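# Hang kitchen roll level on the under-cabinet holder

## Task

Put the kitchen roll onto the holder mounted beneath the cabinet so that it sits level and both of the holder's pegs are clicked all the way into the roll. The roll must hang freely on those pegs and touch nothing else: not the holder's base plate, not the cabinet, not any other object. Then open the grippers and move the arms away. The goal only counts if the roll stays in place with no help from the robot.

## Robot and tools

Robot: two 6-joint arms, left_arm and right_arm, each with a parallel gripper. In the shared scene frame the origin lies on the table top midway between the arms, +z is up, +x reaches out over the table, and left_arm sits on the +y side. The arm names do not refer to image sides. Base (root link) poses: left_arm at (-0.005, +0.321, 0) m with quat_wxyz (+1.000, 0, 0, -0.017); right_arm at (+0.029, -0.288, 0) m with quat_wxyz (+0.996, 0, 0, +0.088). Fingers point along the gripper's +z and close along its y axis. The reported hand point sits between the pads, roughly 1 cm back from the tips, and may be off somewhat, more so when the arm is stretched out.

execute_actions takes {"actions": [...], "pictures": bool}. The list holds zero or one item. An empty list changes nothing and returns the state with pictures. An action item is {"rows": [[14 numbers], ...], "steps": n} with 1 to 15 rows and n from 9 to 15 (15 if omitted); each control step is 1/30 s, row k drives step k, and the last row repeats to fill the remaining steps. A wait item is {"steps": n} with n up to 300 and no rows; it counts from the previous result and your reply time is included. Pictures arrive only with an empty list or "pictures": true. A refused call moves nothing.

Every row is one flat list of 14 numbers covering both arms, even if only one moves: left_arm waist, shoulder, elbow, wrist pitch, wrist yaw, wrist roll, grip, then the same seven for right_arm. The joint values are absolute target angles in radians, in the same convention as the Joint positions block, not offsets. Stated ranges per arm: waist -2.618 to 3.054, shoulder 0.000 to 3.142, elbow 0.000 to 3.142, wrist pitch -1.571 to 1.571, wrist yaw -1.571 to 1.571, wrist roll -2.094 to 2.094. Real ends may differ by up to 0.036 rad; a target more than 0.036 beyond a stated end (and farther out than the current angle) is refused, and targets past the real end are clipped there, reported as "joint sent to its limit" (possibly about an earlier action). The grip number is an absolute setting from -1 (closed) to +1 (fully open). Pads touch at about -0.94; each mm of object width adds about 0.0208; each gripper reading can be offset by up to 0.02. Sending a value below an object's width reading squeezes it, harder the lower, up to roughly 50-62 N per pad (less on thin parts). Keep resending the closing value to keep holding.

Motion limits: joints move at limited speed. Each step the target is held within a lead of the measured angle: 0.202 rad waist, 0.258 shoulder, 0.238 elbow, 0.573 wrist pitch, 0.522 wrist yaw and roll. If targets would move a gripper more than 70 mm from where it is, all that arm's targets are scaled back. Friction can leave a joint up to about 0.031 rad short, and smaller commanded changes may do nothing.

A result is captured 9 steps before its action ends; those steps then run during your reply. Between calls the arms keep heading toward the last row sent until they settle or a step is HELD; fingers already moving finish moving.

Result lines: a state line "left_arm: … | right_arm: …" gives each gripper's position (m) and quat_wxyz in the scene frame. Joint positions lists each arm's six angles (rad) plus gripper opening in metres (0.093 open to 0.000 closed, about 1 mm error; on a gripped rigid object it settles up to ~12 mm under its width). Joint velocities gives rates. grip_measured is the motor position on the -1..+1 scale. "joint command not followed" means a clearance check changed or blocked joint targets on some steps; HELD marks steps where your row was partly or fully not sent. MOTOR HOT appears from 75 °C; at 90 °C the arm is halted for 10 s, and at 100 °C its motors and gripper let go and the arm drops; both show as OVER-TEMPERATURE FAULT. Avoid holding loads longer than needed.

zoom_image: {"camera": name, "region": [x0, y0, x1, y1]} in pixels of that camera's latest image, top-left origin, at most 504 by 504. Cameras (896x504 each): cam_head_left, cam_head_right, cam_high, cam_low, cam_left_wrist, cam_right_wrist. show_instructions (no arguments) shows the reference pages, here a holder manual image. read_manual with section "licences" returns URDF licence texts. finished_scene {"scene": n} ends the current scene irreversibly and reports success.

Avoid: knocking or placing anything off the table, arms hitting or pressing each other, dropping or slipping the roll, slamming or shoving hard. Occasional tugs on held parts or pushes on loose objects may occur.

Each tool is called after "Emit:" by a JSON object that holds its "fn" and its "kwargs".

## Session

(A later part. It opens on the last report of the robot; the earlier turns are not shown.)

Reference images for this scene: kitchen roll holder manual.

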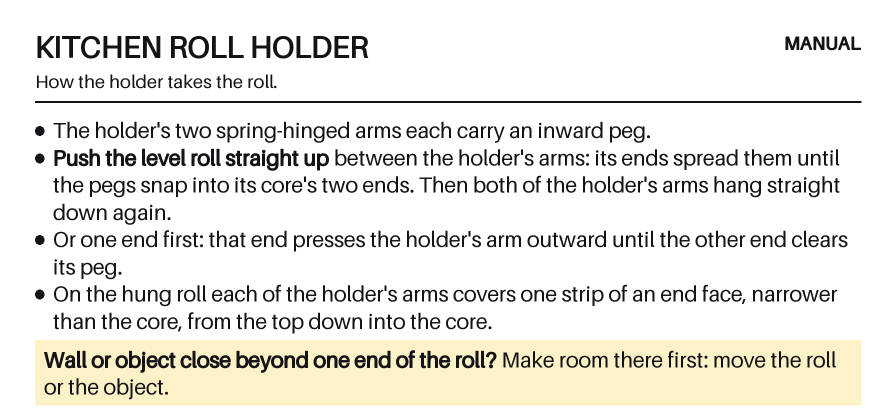

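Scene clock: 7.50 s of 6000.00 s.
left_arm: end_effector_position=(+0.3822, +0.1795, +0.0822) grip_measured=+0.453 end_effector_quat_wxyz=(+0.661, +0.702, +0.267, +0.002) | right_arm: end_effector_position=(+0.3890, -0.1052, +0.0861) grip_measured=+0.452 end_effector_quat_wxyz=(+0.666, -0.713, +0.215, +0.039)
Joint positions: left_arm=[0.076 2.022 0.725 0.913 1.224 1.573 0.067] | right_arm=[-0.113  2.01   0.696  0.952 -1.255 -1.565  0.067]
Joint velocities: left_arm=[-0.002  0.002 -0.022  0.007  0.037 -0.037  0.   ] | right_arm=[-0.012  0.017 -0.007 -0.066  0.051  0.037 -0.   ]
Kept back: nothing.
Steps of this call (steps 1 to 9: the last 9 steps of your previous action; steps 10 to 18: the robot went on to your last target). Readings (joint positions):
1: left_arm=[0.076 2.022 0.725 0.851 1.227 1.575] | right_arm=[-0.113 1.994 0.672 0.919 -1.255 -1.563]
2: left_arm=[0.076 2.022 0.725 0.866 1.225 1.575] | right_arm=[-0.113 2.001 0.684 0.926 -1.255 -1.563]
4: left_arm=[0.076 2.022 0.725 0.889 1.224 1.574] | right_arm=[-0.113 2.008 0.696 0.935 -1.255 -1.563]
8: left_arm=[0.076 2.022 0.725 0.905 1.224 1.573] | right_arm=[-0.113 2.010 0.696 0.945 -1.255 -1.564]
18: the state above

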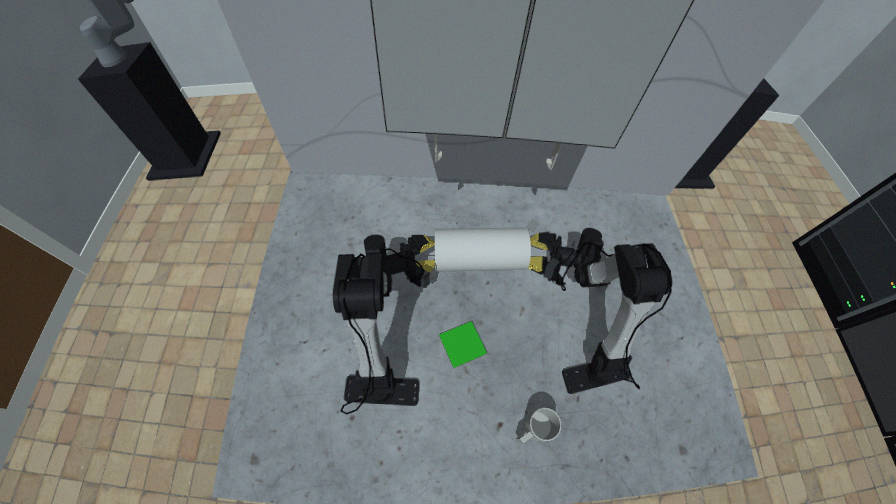

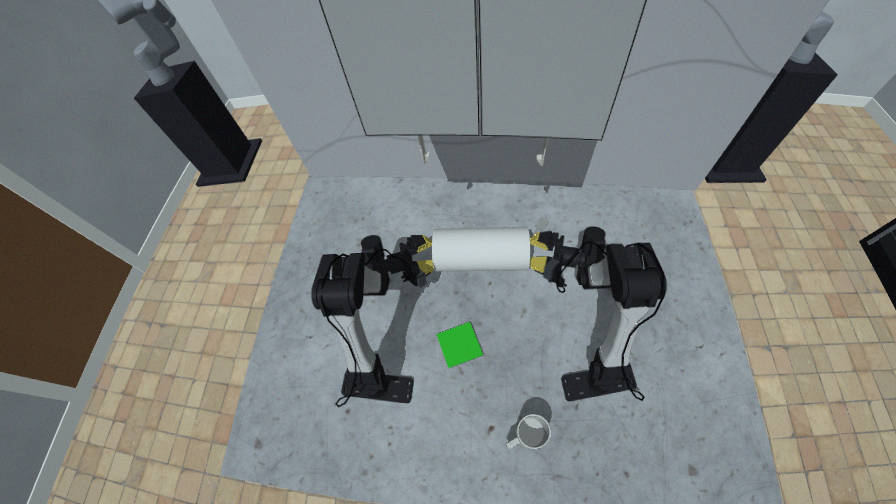

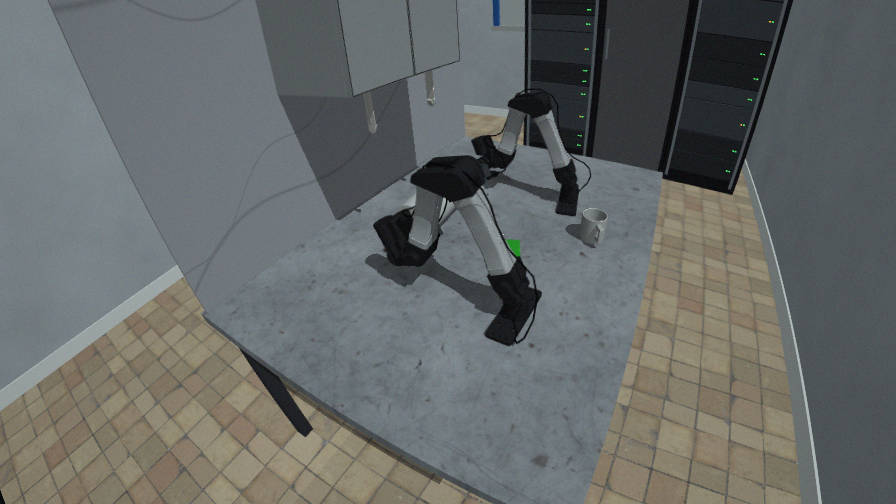

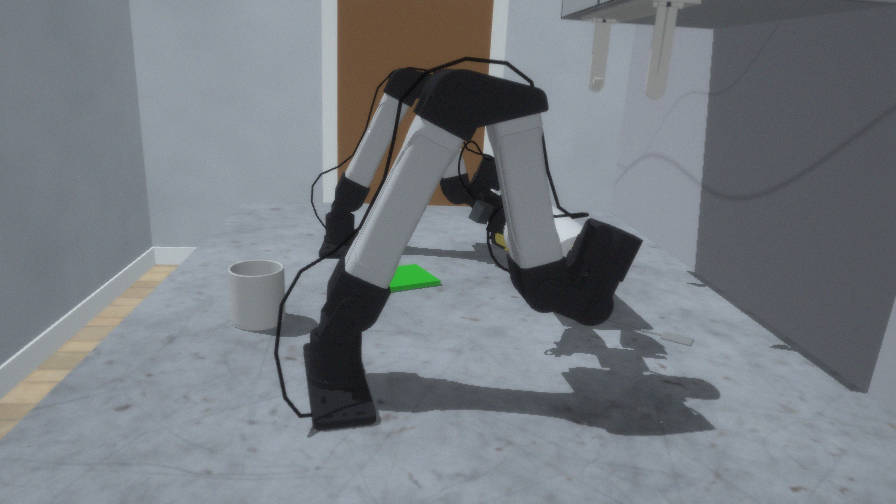

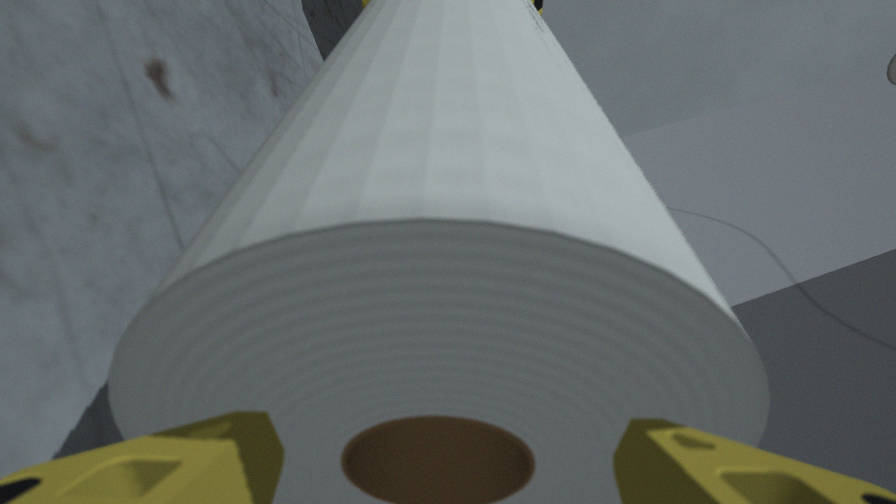

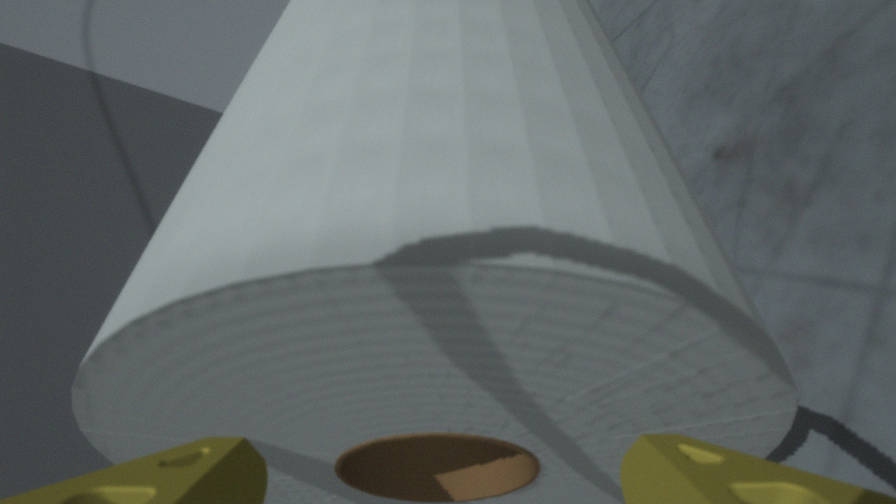

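Emit:
{"fn": "execute_actions", "kwargs": {"actions": [{"rows":[[0.019,2.037,0.767,0.97,1.3,1.57,0.45,-0.06,1.999,0.733,0.986,-1.296,-1.577,0.45],[0.019,2.043,0.789,0.99,1.3,1.57,0.45,-0.059,1.997,0.745,1.001,-1.292,-1.584,0.45],[0.018,2.05,0.811,1.01,1.3,1.57,0.45,-0.059,1.996,0.758,1.017,-1.288,-1.591,0.45],[0.017,2.056,0.832,1.03,1.3,1.57,0.45,-0.059,1.994,0.77,1.033,-1.284,-1.598,0.45],[0.017,2.063,0.854,1.05,1.3,1.57,0.45,-0.058,1.993,0.783,1.048,-1.28,-1.605,0.45],[0.016,2.069,0.876,1.07,1.3,1.57,0.45,-0.058,1.991,0.795,1.064,-1.276,-1.612,0.45],[0.015,2.076,0.898,1.09,1.3,1.57,0.45,-0.058,1.99,0.808,1.08,-1.272,-1.619,0.45],[0.015,2.082,0.92,1.11,1.3,1.57,0.45,-0.057,1.988,0.82,1.095,-1.268,-1.626,0.45],[0.014,2.089,0.942,1.13,1.3,1.57,0.45,-0.057,1.987,0.833,1.111,-1.264,-1.633,0.45],[0.013,2.095,0.963,1.15,1.3,1.57,0.45,-0.057,1.985,0.845,1.127,-1.26,-1.64,0.45],[0.013,2.102,0.985,1.17,1.3,1.57,0.45,-0.056,1.984,0.858,1.142,-1.256,-1.647,0.45],[0.012,2.108,1.007,1.19,1.3,1.57,0.45,-0.056,1.982,0.87,1.158,-1.252,-1.654,0.45],[0.011,2.115,1.029,1.21,1.3,1.57,0.45,-0.056,1.981,0.883,1.174,-1.248,-1.661,0.45],[0.011,2.121,1.051,1.23,1.3,1.57,0.45,-0.055,1.979,0.895,1.189,-1.244,-1.668,0.45],[0.01,2.128,1.073,1.25,1.3,1.57,0.45,-0.055,1.978,0.908,1.205,-1.24,-1.675,0.45]]}]}}

Emit:
{"fn": "execute_actions", "kwargs": {"actions": [{"rows":[[0.009,2.134,1.094,1.27,1.3,1.57,0.45,-0.055,1.976,0.92,1.221,-1.236,-1.682,0.45],[0.009,2.141,1.116,1.29,1.3,1.57,0.45,-0.054,1.975,0.933,1.236,-1.232,-1.689,0.45],[0.008,2.147,1.138,1.31,1.3,1.57,0.45,-0.054,1.973,0.945,1.252,-1.228,-1.696,0.45],[0.007,2.154,1.16,1.33,1.3,1.57,0.45,-0.054,1.972,0.958,1.268,-1.224,-1.703,0.45],[0.007,2.16,1.182,1.35,1.3,1.57,0.45,-0.053,1.97,0.97,1.283,-1.22,-1.71,0.45],[0.006,2.167,1.204,1.37,1.3,1.57,0.45,-0.053,1.969,0.983,1.299,-1.216,-1.717,0.45],[0.005,2.173,1.225,1.39,1.3,1.57,0.45,-0.053,1.967,0.995,1.315,-1.212,-1.724,0.45],[0.005,2.18,1.247,1.41,1.3,1.57,0.45,-0.052,1.966,1.008,1.33,-1.208,-1.731,0.45],[0.004,2.186,1.269,1.43,1.3,1.57,0.45,-0.052,1.964,1.02,1.346,-1.204,-1.738,0.45],[0.003,2.193,1.291,1.45,1.3,1.57,0.45,-0.052,1.963,1.033,1.362,-1.2,-1.745,0.45],[0.003,2.199,1.313,1.47,1.3,1.57,0.45,-0.051,1.961,1.045,1.377,-1.196,-1.752,0.45],[0.002,2.206,1.335,1.49,1.3,1.57,0.45,-0.051,1.96,1.058,1.393,-1.192,-1.759,0.45],[0.001,2.212,1.356,1.51,1.3,1.57,0.45,-0.051,1.958,1.07,1.409,-1.188,-1.766,0.45],[0.001,2.219,1.378,1.53,1.3,1.57,0.45,-0.05,1.957,1.083,1.424,-1.184,-1.773,0.45],[0,2.225,1.4,1.55,1.3,1.57,0.45,-0.05,1.955,1.095,1.44,-1.18,-1.78,0.45]]}]}}

Emit:
{"fn": "execute_actions", "kwargs": {"actions": [{"steps":22}], "pictures": true}}

Emit:
{"fn": "zoom_image", "kwargs": {"camera": "cam_low", "region": [520,0,740,200]}}

Emit:
{"fn": "zoom_image", "kwargs": {"camera": "cam_head_right", "region": [380,120,600,230]}}

Scene clock: 10.13 s of 6000.00 s.
left_arm: end_effector_position=(+0.4054, +0.1800, +0.0954) grip_measured=+0.453 end_effector_quat_wxyz=(+0.671, +0.702, +0.235, +0.036) | right_arm: end_effector_position=(+0.4031, -0.1044, +0.1018) grip_measured=+0.452 end_effector_quat_wxyz=(+0.676, -0.714, +0.181, +0.002)
Joint positions: left_arm=[0.075 2.061 0.811 0.963 1.223 1.573 0.067] | right_arm=[-0.113  2.01   0.743  0.988 -1.251 -1.584  0.067]
Joint velocities: left_arm=[-0.017  0.203  0.686  0.549  0.007  0.007  0.   ] | right_arm=[-0.027  0.007  0.403  0.3    0.037 -0.168 -0.   ]
Steps of this call (steps 1 to 15: the robot went on to your last target; steps 16 to 73: nothing new was sent; steps 74 to 79: the first 6 steps of this action). Readings (joint positions):
74: left_arm=[0.076 2.024 0.727 0.916 1.224 1.573] | right_arm=[-0.113 2.010 0.696 0.954 -1.255 -1.566]
75: left_arm=[0.076 2.029 0.735 0.921 1.224 1.573] | right_arm=[-0.113 2.010 0.699 0.957 -1.255 -1.568]
77: left_arm=[0.076 2.046 0.767 0.937 1.224 1.573] | right_arm=[-0.113 2.010 0.717 0.968 -1.255 -1.575]
79: the state above

Scene clock: 10.63 s of 6000.00 s.
left_arm: end_effector_position=(+0.4747, +0.1808, +0.1914) grip_measured=+0.453 end_effector_quat_wxyz=(+0.703, +0.675, +0.050, +0.219) | right_arm: end_effector_position=(+0.4497, -0.1019, +0.1888) grip_measured=+0.452 end_effector_quat_wxyz=(+0.699, -0.688, +0.014, -0.192)
Joint positions: left_arm=[0.071 2.152 1.146 1.251 1.222 1.567 0.067] | right_arm=[-0.109  1.996  0.933  1.211 -1.211 -1.68   0.067]
Joint velocities: left_arm=[-0.017  0.159  0.642  0.623 -0.007 -0.007  0.001] | right_arm=[ 0.022 -0.017  0.344  0.447  0.051 -0.183  0.   ]
Steps of this call (steps 1 to 9: the last 9 steps of your previous action; steps 10 to 15: the first 6 steps of this action). Readings (joint positions):
10: left_arm=[0.071 2.123 1.035 1.149 1.222 1.572] | right_arm=[-0.111 2.002 0.873 1.138 -1.227 -1.645]
11: left_arm=[0.071 2.129 1.057 1.169 1.222 1.571] | right_arm=[-0.111 2.000 0.885 1.152 -1.224 -1.652]
13: left_arm=[0.071 2.141 1.102 1.210 1.222 1.569] | right_arm=[-0.109 1.998 0.909 1.182 -1.218 -1.666]
15: the state above

Scene clock: 11.37 s of 6000.00 s.
left_arm: end_effector_position=(+0.4877, +0.1789, +0.2701) grip_measured=+0.453 end_effector_quat_wxyz=(+0.692, +0.615, -0.110, +0.361) | right_arm: end_effector_position=(+0.4660, -0.1048, +0.2666) grip_measured=+0.452 end_effector_quat_wxyz=(+0.685, -0.626, -0.108, -0.358)
Joint positions: left_arm=[0.066 2.21  1.383 1.526 1.223 1.56  0.067] | right_arm=[-0.108  1.978  1.067  1.402 -1.148 -1.769  0.067]
Joint velocities: left_arm=[-0.002 -0.007 -0.002 -0.007  0.007 -0.022  0.001] | right_arm=[ 0.007 -0.007  0.002  0.007  0.037 -0.022 -0.001]
Kept back: nothing.
Steps of this call (steps 1 to 9: the last 9 steps of your previous action; steps 10 to 22: the robot went on to your last target). Readings (joint positions):
1: left_arm=[0.070 2.158 1.169 1.271 1.222 1.566] | right_arm=[-0.108 1.995 0.945 1.226 -1.208 -1.687]
2: left_arm=[0.070 2.164 1.190 1.292 1.222 1.565] | right_arm=[-0.108 1.994 0.957 1.241 -1.204 -1.695]
4: left_arm=[0.068 2.175 1.235 1.333 1.222 1.563] | right_arm=[-0.108 1.992 0.981 1.270 -1.197 -1.709]
8: left_arm=[0.067 2.199 1.323 1.418 1.222 1.561] | right_arm=[-0.108 1.988 1.030 1.327 -1.179 -1.737]
22: the state above

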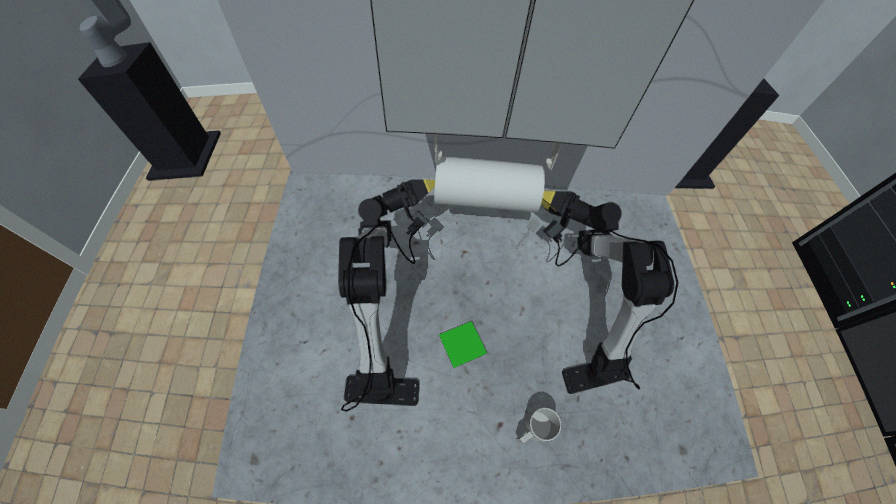

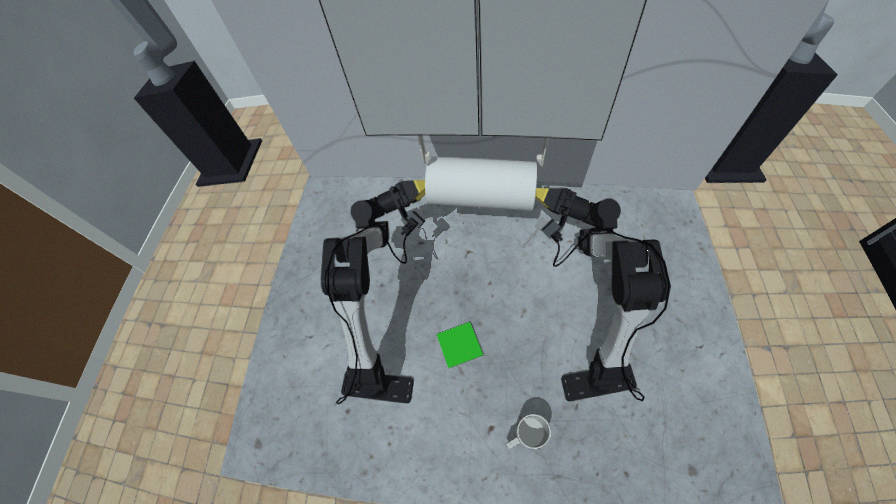

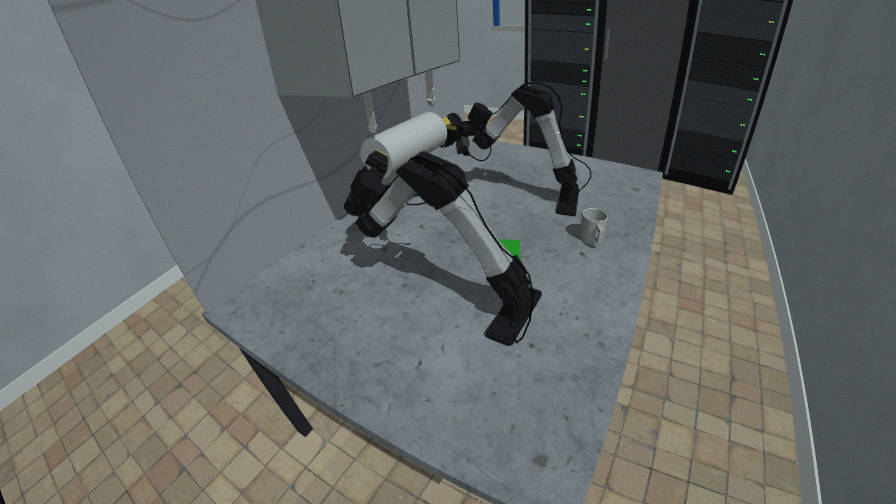

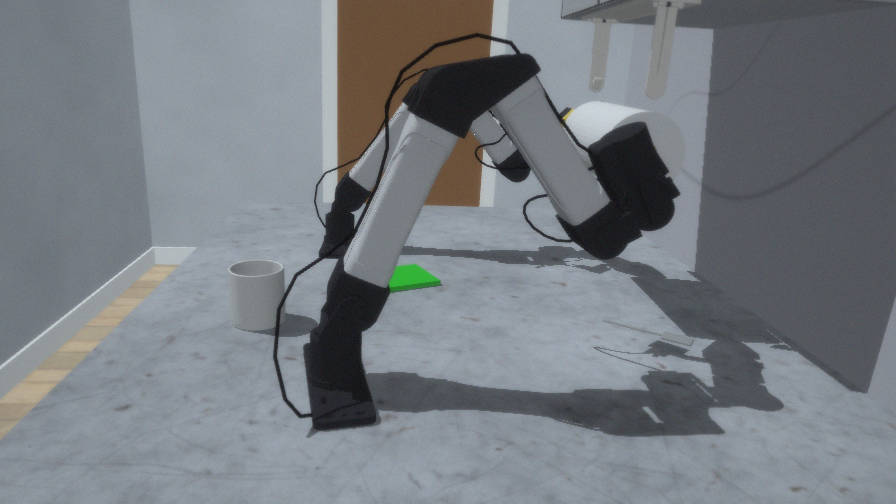

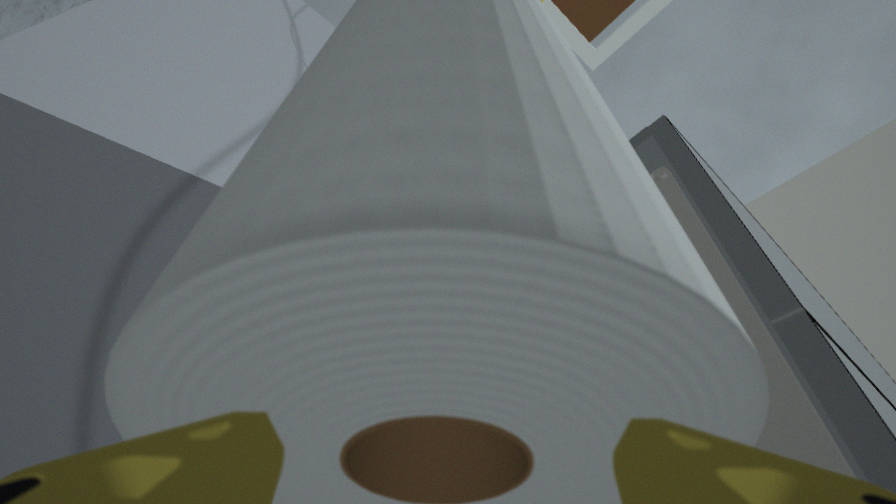

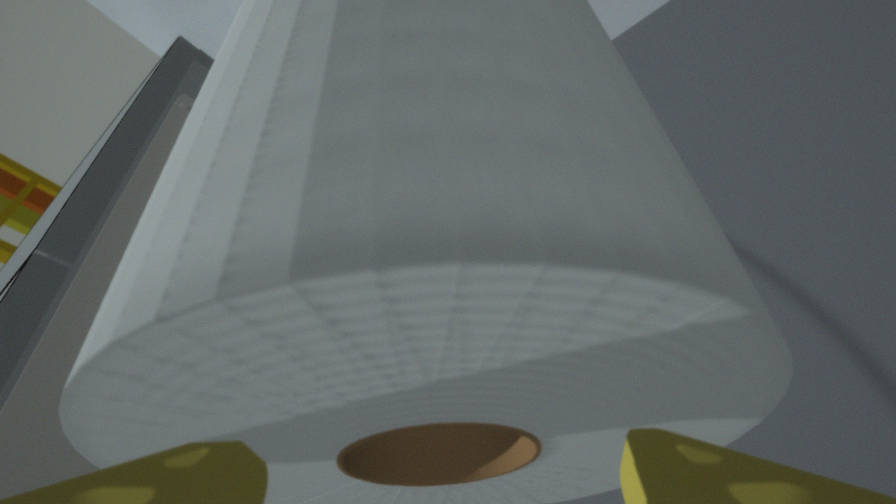

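Region (520, 0, 740, 200) of cam_low's 896x504 image, scaled by 2.291, with more detail than that image has; it fills the top 458 rows of this view, and the rest is white.

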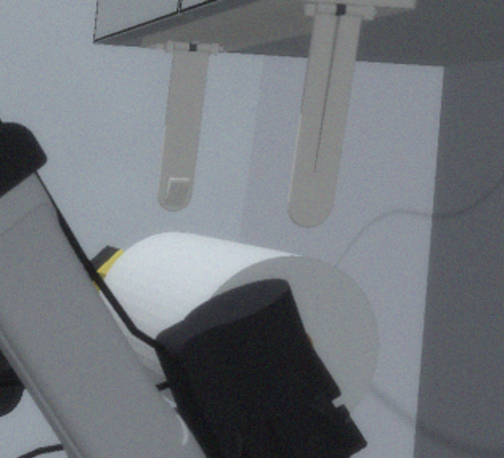

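Region (380, 120, 600, 230) of cam_head_right's 896x504 image, scaled by 2.291, with more detail than that image has.

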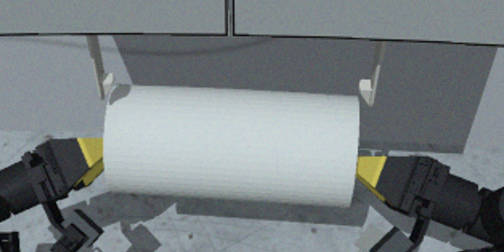

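Emit:
{"fn": "execute_actions", "kwargs": {"actions": [{"rows":[[-0.01,2.205,1.41,1.55,1.3,1.57,0.45,-0.055,1.955,1.105,1.44,-1.18,-1.78,0.45],[-0.02,2.205,1.42,1.55,1.3,1.57,0.45,-0.06,1.955,1.115,1.44,-1.18,-1.78,0.45],[-0.03,2.205,1.43,1.55,1.3,1.57,0.45,-0.065,1.955,1.125,1.44,-1.18,-1.78,0.45],[-0.04,2.205,1.44,1.55,1.3,1.57,0.45,-0.07,1.955,1.14,1.44,-1.18,-1.78,0.45]]}]}}

Emit:
{"fn": "execute_actions", "kwargs": {"actions": [{"steps":15}], "pictures": true}}

Emit:
{"fn": "zoom_image", "kwargs": {"camera": "cam_head_left", "region": [380,120,600,230]}}

Emit:
{"fn": "zoom_image", "kwargs": {"camera": "cam_head_right", "region": [380,120,600,230]}}

Scene clock: 12.20 s of 6000.00 s.
left_arm: end_effector_position=(+0.4865, +0.1697, +0.2803) grip_measured=+0.453 end_effector_quat_wxyz=(+0.694, +0.607, -0.127, +0.365) | right_arm: end_effector_position=(+0.4725, -0.1123, +0.2794) grip_measured=+0.452 end_effector_quat_wxyz=(+0.680, -0.617, -0.114, -0.379)
Joint positions: left_arm=[0.047 2.21  1.413 1.53  1.22  1.559 0.067] | right_arm=[-0.125  1.978  1.102  1.408 -1.14  -1.771  0.067]
Joint velocities: left_arm=[-0.139 -0.002  0.149 -0.037  0.007 -0.066  0.   ] | right_arm=[-0.115  0.007  0.266  0.066  0.066  0.022 -0.   ]
Steps of this call (steps 1 to 19: the robot went on to your last target; steps 20 to 25: the first 6 steps of this action). Readings (joint positions):
20: left_arm=[0.065 2.210 1.383 1.529 1.224 1.560] | right_arm=[-0.108 1.978 1.067 1.405 -1.146 -1.771]
21: left_arm=[0.063 2.210 1.385 1.529 1.224 1.560] | right_arm=[-0.109 1.978 1.069 1.405 -1.146 -1.771]
23: left_arm=[0.056 2.210 1.398 1.529 1.223 1.560] | right_arm=[-0.115 1.978 1.082 1.405 -1.145 -1.771]
25: the state above

Scene clock: 12.70 s of 6000.00 s.
left_arm: end_effector_position=(+0.4853, +0.1650, +0.2820) grip_measured=+0.453 end_effector_quat_wxyz=(+0.695, +0.606, -0.131, +0.364) | right_arm: end_effector_position=(+0.4761, -0.1174, +0.2857) grip_measured=+0.452 end_effector_quat_wxyz=(+0.677, -0.612, -0.113, -0.392)
Joint positions: left_arm=[0.037 2.21  1.418 1.531 1.219 1.559 0.067] | right_arm=[-0.134  1.978  1.114  1.418 -1.127 -1.769  0.067]
Joint velocities: left_arm=[ 0.007  0.002  0.037  0.051  0.037 -0.007 -0.001] | right_arm=[ 0.002  0.007  0.002  0.007 -0.007  0.051  0.   ]
Kept back: nothing.
Steps of this call (steps 1 to 9: the last 9 steps of your previous action; steps 10 to 15: the robot went on to your last target). Readings (joint positions):
1: left_arm=[0.042 2.210 1.417 1.531 1.219 1.559] | right_arm=[-0.129 1.978 1.109 1.411 -1.137 -1.771]
2: left_arm=[0.039 2.210 1.418 1.531 1.219 1.559] | right_arm=[-0.132 1.978 1.113 1.414 -1.134 -1.770]
4: left_arm=[0.037 2.210 1.418 1.531 1.219 1.559] | right_arm=[-0.134 1.978 1.114 1.416 -1.130 -1.770]
8: left_arm=[0.037 2.210 1.418 1.531 1.219 1.559] | right_arm=[-0.134 1.978 1.114 1.417 -1.128 -1.769]
15: the state above

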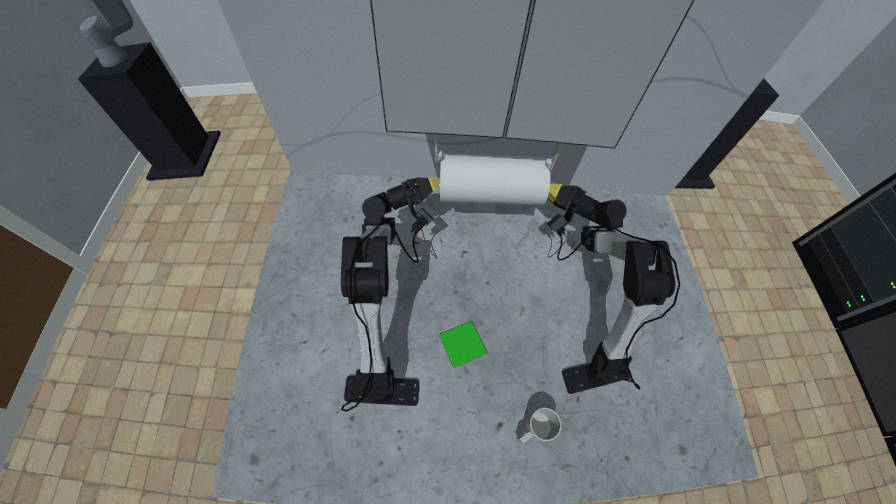

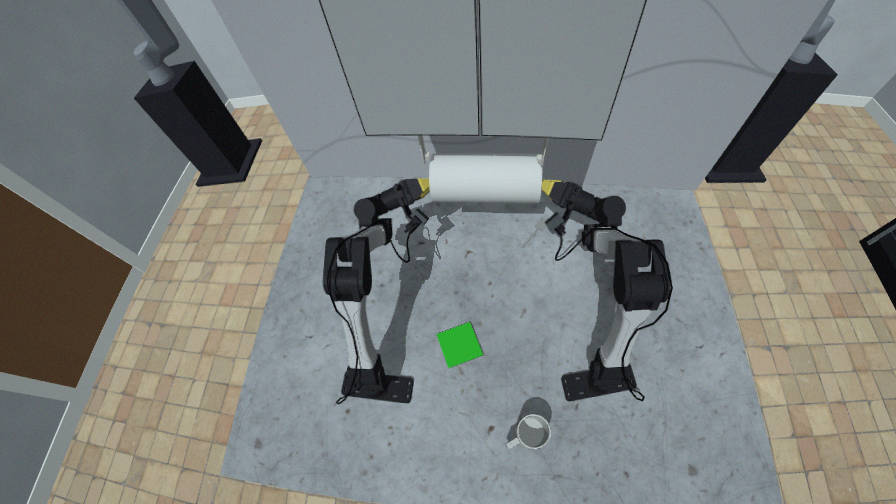

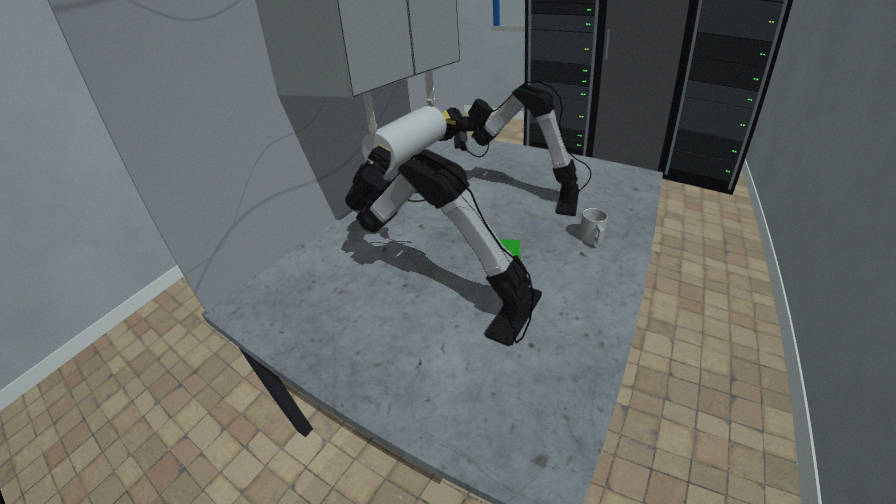

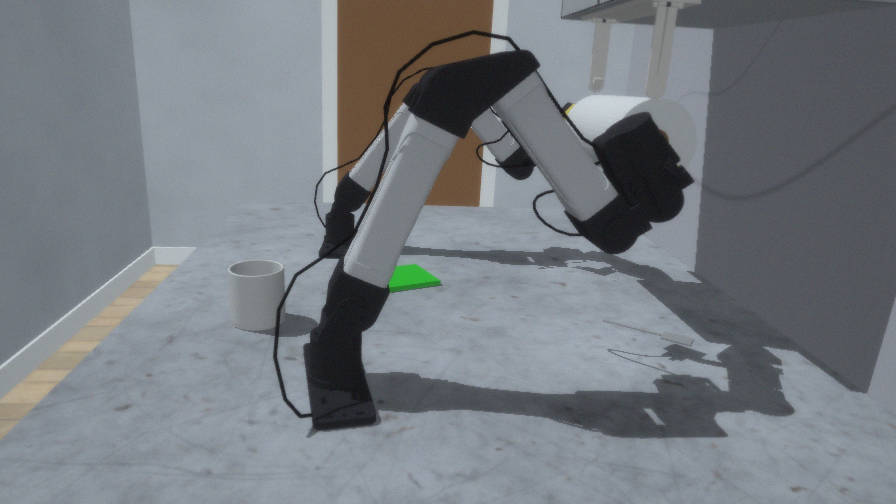

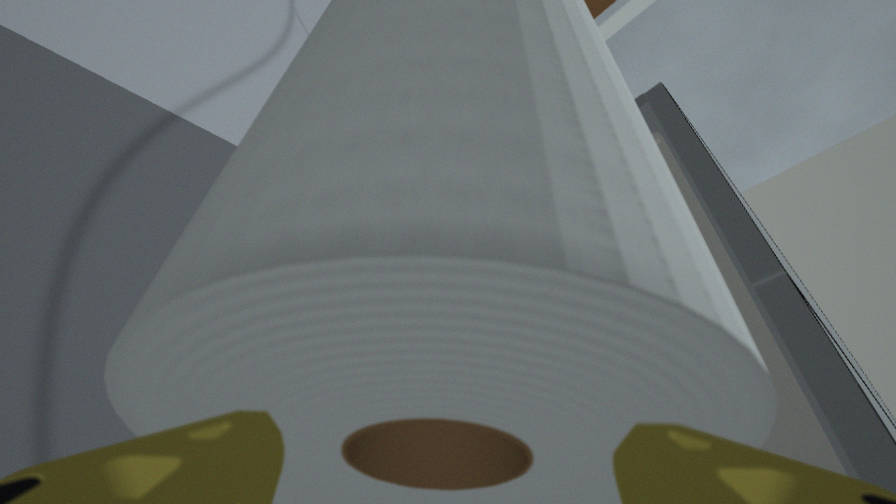

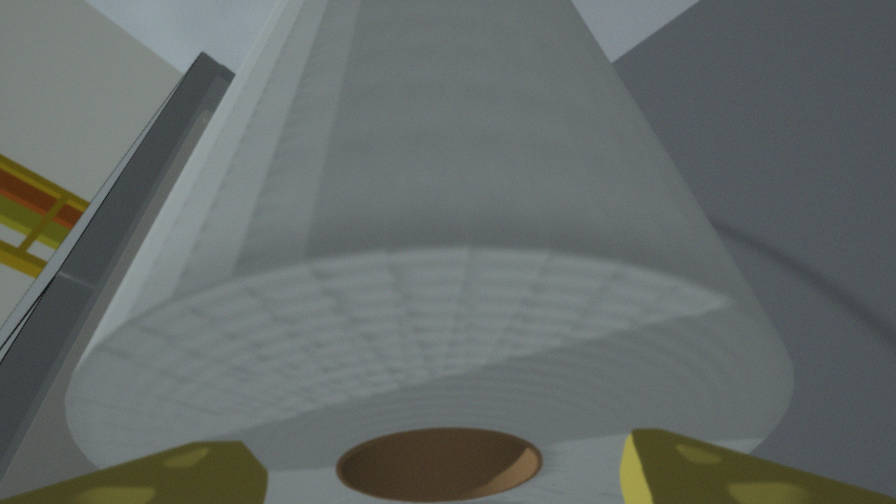

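Region (380, 120, 600, 230) of cam_head_left's 896x504 image, scaled by 2.291, with more detail than that image has.

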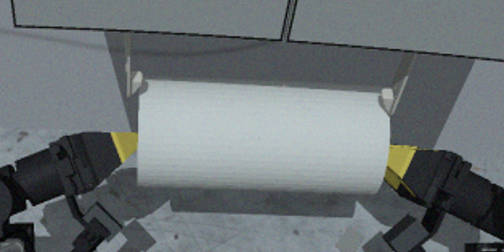

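Region (380, 120, 600, 230) of cam_head_right's 896x504 image, scaled by 2.291, with more detail than that image has.

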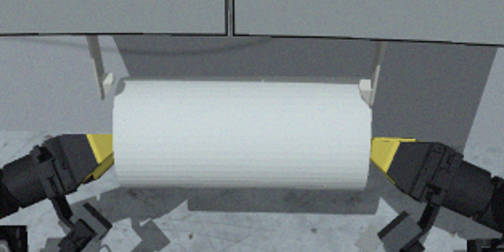

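That overshot, so I'm moving back about 6 mm.

Emit:
{"fn": "execute_actions", "kwargs": {"actions": [{"rows":[[-0.035,2.205,1.44,1.55,1.3,1.57,0.45,-0.055,1.955,1.13,1.44,-1.2,-1.78,0.45],[-0.03,2.205,1.44,1.55,1.3,1.57,0.45,-0.04,1.955,1.13,1.44,-1.21,-1.78,0.45]]}]}}

Emit:
{"fn": "execute_actions", "kwargs": {"actions": [{"steps":12}]}}

Scene clock: 13.23 s of 6000.00 s.
left_arm: end_effector_position=(+0.4863, +0.1681, +0.2821) grip_measured=+0.453 end_effector_quat_wxyz=(+0.694, +0.606, -0.129, +0.366) | right_arm: end_effector_position=(+0.4738, -0.1133, +0.2852) grip_measured=+0.452 end_effector_quat_wxyz=(+0.679, -0.612, -0.118, -0.388)
Joint positions: left_arm=[0.043 2.21  1.418 1.531 1.218 1.559 0.067] | right_arm=[-0.126  1.978  1.114  1.418 -1.133 -1.769  0.067]
Joint velocities: left_arm=[ 0.037 -0.002  0.002 -0.037 -0.037 -0.022  0.   ] | right_arm=[ 0.042  0.002  0.002 -0.022 -0.007 -0.007 -0.001]
Steps of this call (steps 1 to 10: the robot went on to your last target; steps 11 to 16: the first 6 steps of this action). Readings (joint positions):
11: left_arm=[0.037 2.210 1.418 1.531 1.219 1.559] | right_arm=[-0.134 1.978 1.114 1.418 -1.128 -1.769]
12: left_arm=[0.037 2.210 1.418 1.531 1.219 1.559] | right_arm=[-0.133 1.978 1.114 1.418 -1.129 -1.769]
14: left_arm=[0.040 2.210 1.418 1.531 1.219 1.559] | right_arm=[-0.130 1.978 1.114 1.418 -1.131 -1.769]
16: the state above

Scene clock: 13.63 s of 6000.00 s.
left_arm: end_effector_position=(+0.4869, +0.1690, +0.2824) grip_measured=+0.453 end_effector_quat_wxyz=(+0.694, +0.605, -0.128, +0.368) | right_arm: end_effector_position=(+0.4731, -0.1125, +0.2849) grip_measured=+0.452 end_effector_quat_wxyz=(+0.679, -0.612, -0.120, -0.386)
Joint positions: left_arm=[0.045 2.21  1.418 1.531 1.215 1.559 0.067] | right_arm=[-0.125  1.978  1.114  1.418 -1.137 -1.769  0.067]
Joint velocities: left_arm=[-0.007  0.012  0.007 -0.022  0.037  0.022  0.   ] | right_arm=[ 0.012  0.002 -0.007 -0.007 -0.051 -0.022  0.   ]
Kept back: nothing.
Steps of this call (steps 1 to 9: the last 9 steps of your previous action; steps 10 to 12: the robot went on to your last target). Readings (joint positions):
1: left_arm=[0.044 2.210 1.418 1.531 1.217 1.559] | right_arm=[-0.125 1.978 1.114 1.418 -1.134 -1.769]
2: left_arm=[0.045 2.210 1.418 1.531 1.217 1.559] | right_arm=[-0.125 1.978 1.114 1.418 -1.134 -1.769]
4: left_arm=[0.045 2.210 1.418 1.531 1.216 1.559] | right_arm=[-0.125 1.978 1.114 1.418 -1.135 -1.769]
8: left_arm=[0.045 2.210 1.418 1.531 1.216 1.559] | right_arm=[-0.125 1.978 1.114 1.418 -1.136 -1.769]
12: the state above

Emit:
{"fn": "execute_actions", "kwargs": {"actions": [{"rows":[[-0.027,2.205,1.452,1.55,1.3,1.57,0.45,-0.035,1.952,1.14,1.44,-1.21,-1.78,0.45],[-0.027,2.205,1.465,1.55,1.3,1.57,0.45,-0.035,1.949,1.148,1.44,-1.21,-1.782,0.45],[-0.027,2.205,1.478,1.55,1.3,1.57,0.45,-0.035,1.945,1.156,1.44,-1.21,-1.784,0.45],[-0.027,2.205,1.49,1.55,1.3,1.57,0.45,-0.035,1.942,1.164,1.44,-1.21,-1.786,0.45],[-0.027,2.205,1.503,1.55,1.3,1.57,0.45,-0.035,1.938,1.172,1.44,-1.21,-1.788,0.45],[-0.027,2.205,1.516,1.55,1.3,1.57,0.45,-0.035,1.935,1.18,1.44,-1.21,-1.79,0.45],[-0.027,2.205,1.528,1.55,1.3,1.57,0.45,-0.035,1.931,1.188,1.44,-1.21,-1.792,0.45],[-0.027,2.205,1.541,1.55,1.3,1.57,0.45,-0.035,1.928,1.196,1.44,-1.21,-1.794,0.45],[-0.027,2.205,1.554,1.55,1.3,1.57,0.45,-0.035,1.924,1.204,1.44,-1.21,-1.796,0.45],[-0.027,2.205,1.566,1.55,1.3,1.57,0.45,-0.035,1.921,1.212,1.44,-1.21,-1.798,0.45],[-0.027,2.205,1.579,1.55,1.3,1.57,0.45,-0.035,1.917,1.22,1.44,-1.21,-1.8,0.45],[-0.027,2.205,1.592,1.55,1.3,1.57,0.45,-0.035,1.914,1.228,1.44,-1.21,-1.802,0.45],[-0.027,2.205,1.604,1.55,1.3,1.57,0.45,-0.035,1.91,1.236,1.44,-1.21,-1.805,0.45],[-0.027,2.205,1.617,1.55,1.3,1.57,0.45,-0.035,1.907,1.244,1.44,-1.21,-1.808,0.45],[-0.027,2.205,1.63,1.55,1.3,1.57,0.45,-0.035,1.903,1.252,1.44,-1.21,-1.81,0.45]]}]}}

Emit:
{"fn": "execute_actions", "kwargs": {"actions": [{"steps":22}], "pictures": true}}

Scene clock: 14.60 s of 6000.00 s.
left_arm: end_effector_position=(+0.4894, +0.1705, +0.2986) grip_measured=+0.453 end_effector_quat_wxyz=(+0.691, +0.596, -0.143, +0.384) | right_arm: end_effector_position=(+0.4723, -0.1102, +0.2907) grip_measured=+0.452 end_effector_quat_wxyz=(+0.679, -0.609, -0.130, -0.390)
Joint positions: left_arm=[0.047 2.21  1.469 1.531 1.213 1.557 0.067] | right_arm=[-0.12   1.976  1.131  1.418 -1.144 -1.772  0.067]
Joint velocities: left_arm=[ 0.027 -0.002  0.388 -0.007 -0.095  0.007 -0.   ] | right_arm=[ 0.022 -0.076  0.227 -0.007 -0.095 -0.022 -0.001]
Steps of this call (steps 1 to 15: the robot went on to your last target; steps 16 to 23: nothing new was sent; steps 24 to 29: the first 6 steps of this action). Readings (joint positions):
24: left_arm=[0.045 2.210 1.419 1.531 1.215 1.559] | right_arm=[-0.124 1.978 1.114 1.418 -1.137 -1.769]
25: left_arm=[0.045 2.210 1.424 1.531 1.215 1.559] | right_arm=[-0.124 1.978 1.114 1.418 -1.137 -1.769]
27: left_arm=[0.045 2.210 1.442 1.531 1.214 1.559] | right_arm=[-0.123 1.978 1.118 1.418 -1.140 -1.769]
29: the state above

Scene clock: 15.33 s of 6000.00 s.
left_arm: end_effector_position=(+0.4931, +0.1733, +0.3392) grip_measured=+0.452 end_effector_quat_wxyz=(+0.680, +0.570, -0.183, +0.423) | right_arm: end_effector_position=(+0.4665, -0.1075, +0.3312) grip_measured=+0.452 end_effector_quat_wxyz=(+0.667, -0.588, -0.182, -0.420)
Joint positions: left_arm=[0.052 2.217 1.607 1.529 1.208 1.552 0.067] | right_arm=[-0.118  1.934  1.216  1.39  -1.17  -1.8    0.067]
Joint velocities: left_arm=[ 0.002  0.017  0.007  0.051 -0.007  0.037 -0.   ] | right_arm=[ 0.022 -0.007  0.002  0.066 -0.037 -0.051 -0.   ]
Kept back: nothing.
Steps of this call (steps 1 to 9: the last 9 steps of your previous action; steps 10 to 22: the robot went on to your last target). Readings (joint positions):
1: left_arm=[0.048 2.210 1.482 1.531 1.211 1.556] | right_arm=[-0.120 1.972 1.139 1.418 -1.146 -1.774]
2: left_arm=[0.049 2.210 1.495 1.531 1.213 1.556] | right_arm=[-0.119 1.968 1.146 1.415 -1.150 -1.774]
4: left_arm=[0.050 2.212 1.515 1.529 1.219 1.556] | right_arm=[-0.119 1.964 1.157 1.405 -1.160 -1.774]
8: left_arm=[0.052 2.217 1.564 1.525 1.222 1.556] | right_arm=[-0.119 1.964 1.179 1.390 -1.177 -1.781]
22: the state above

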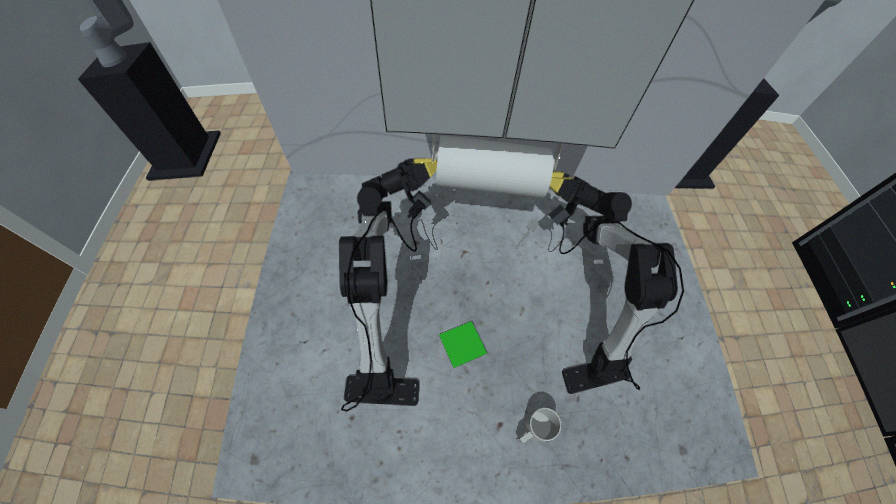

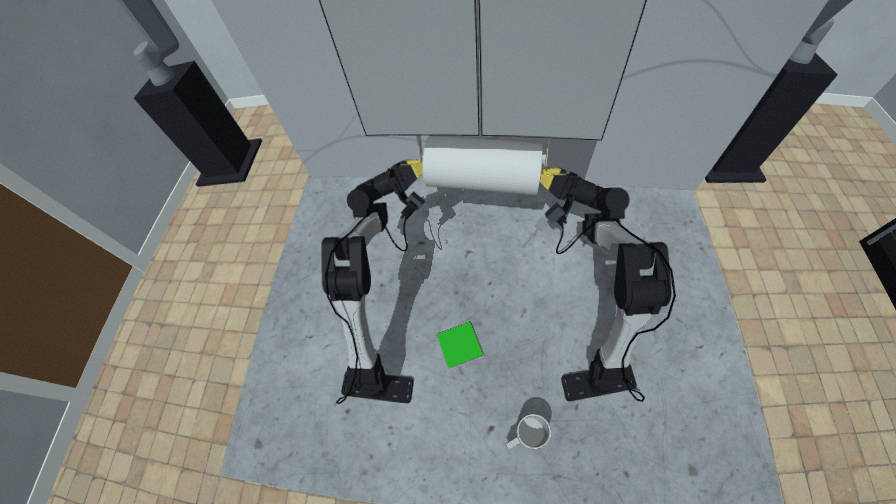

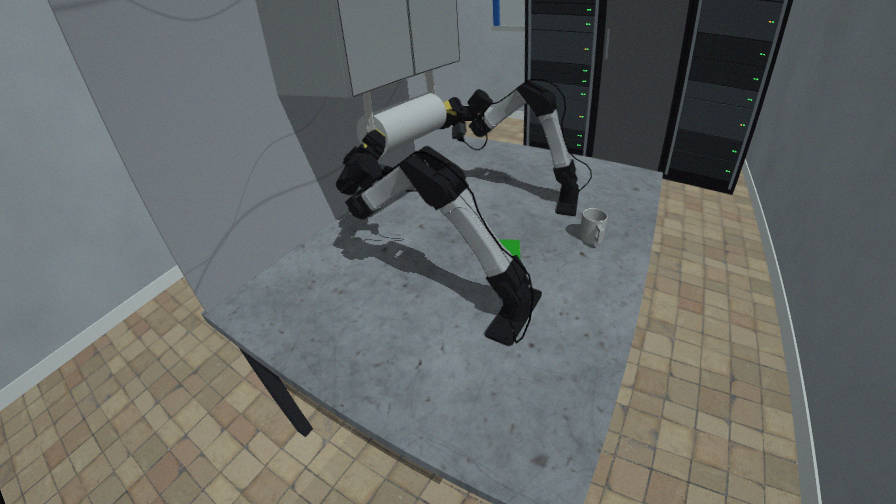

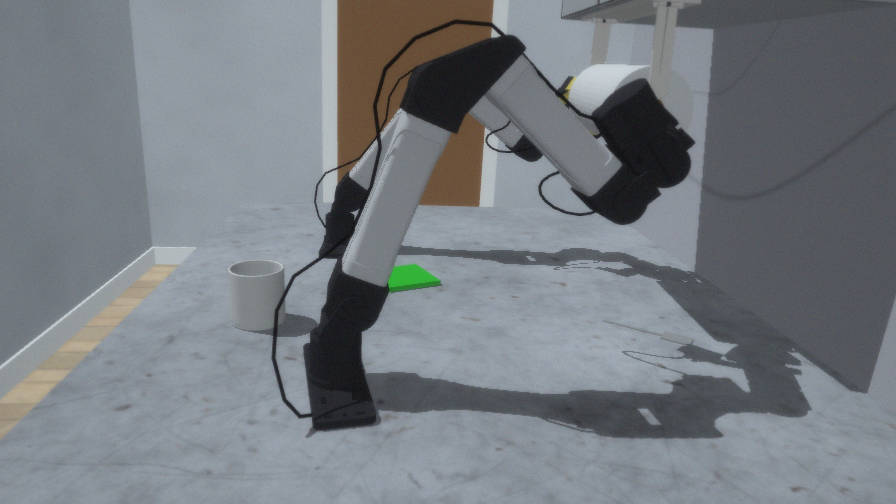

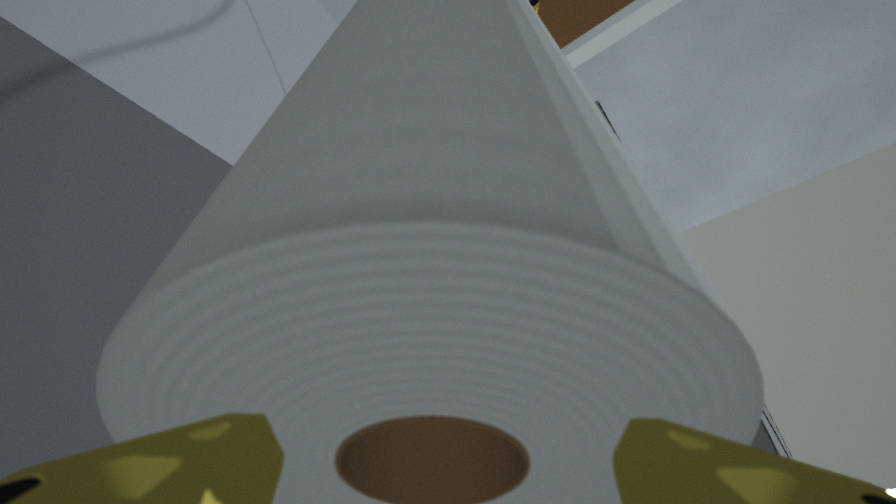

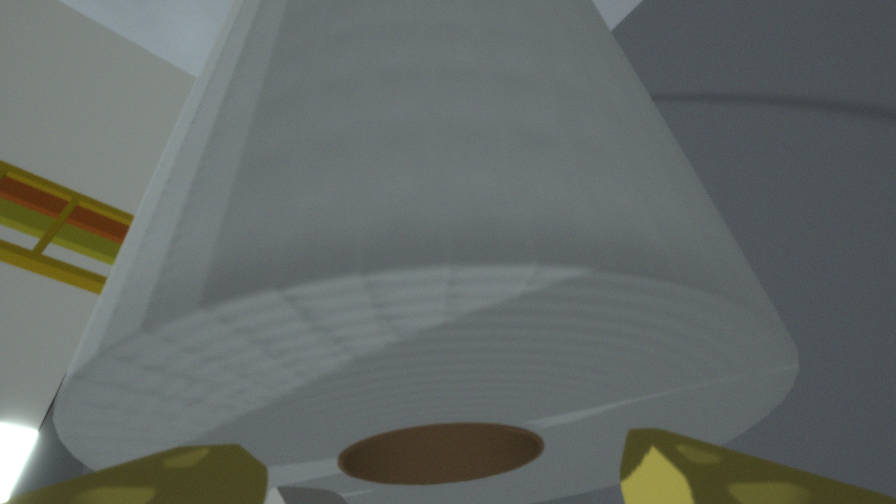

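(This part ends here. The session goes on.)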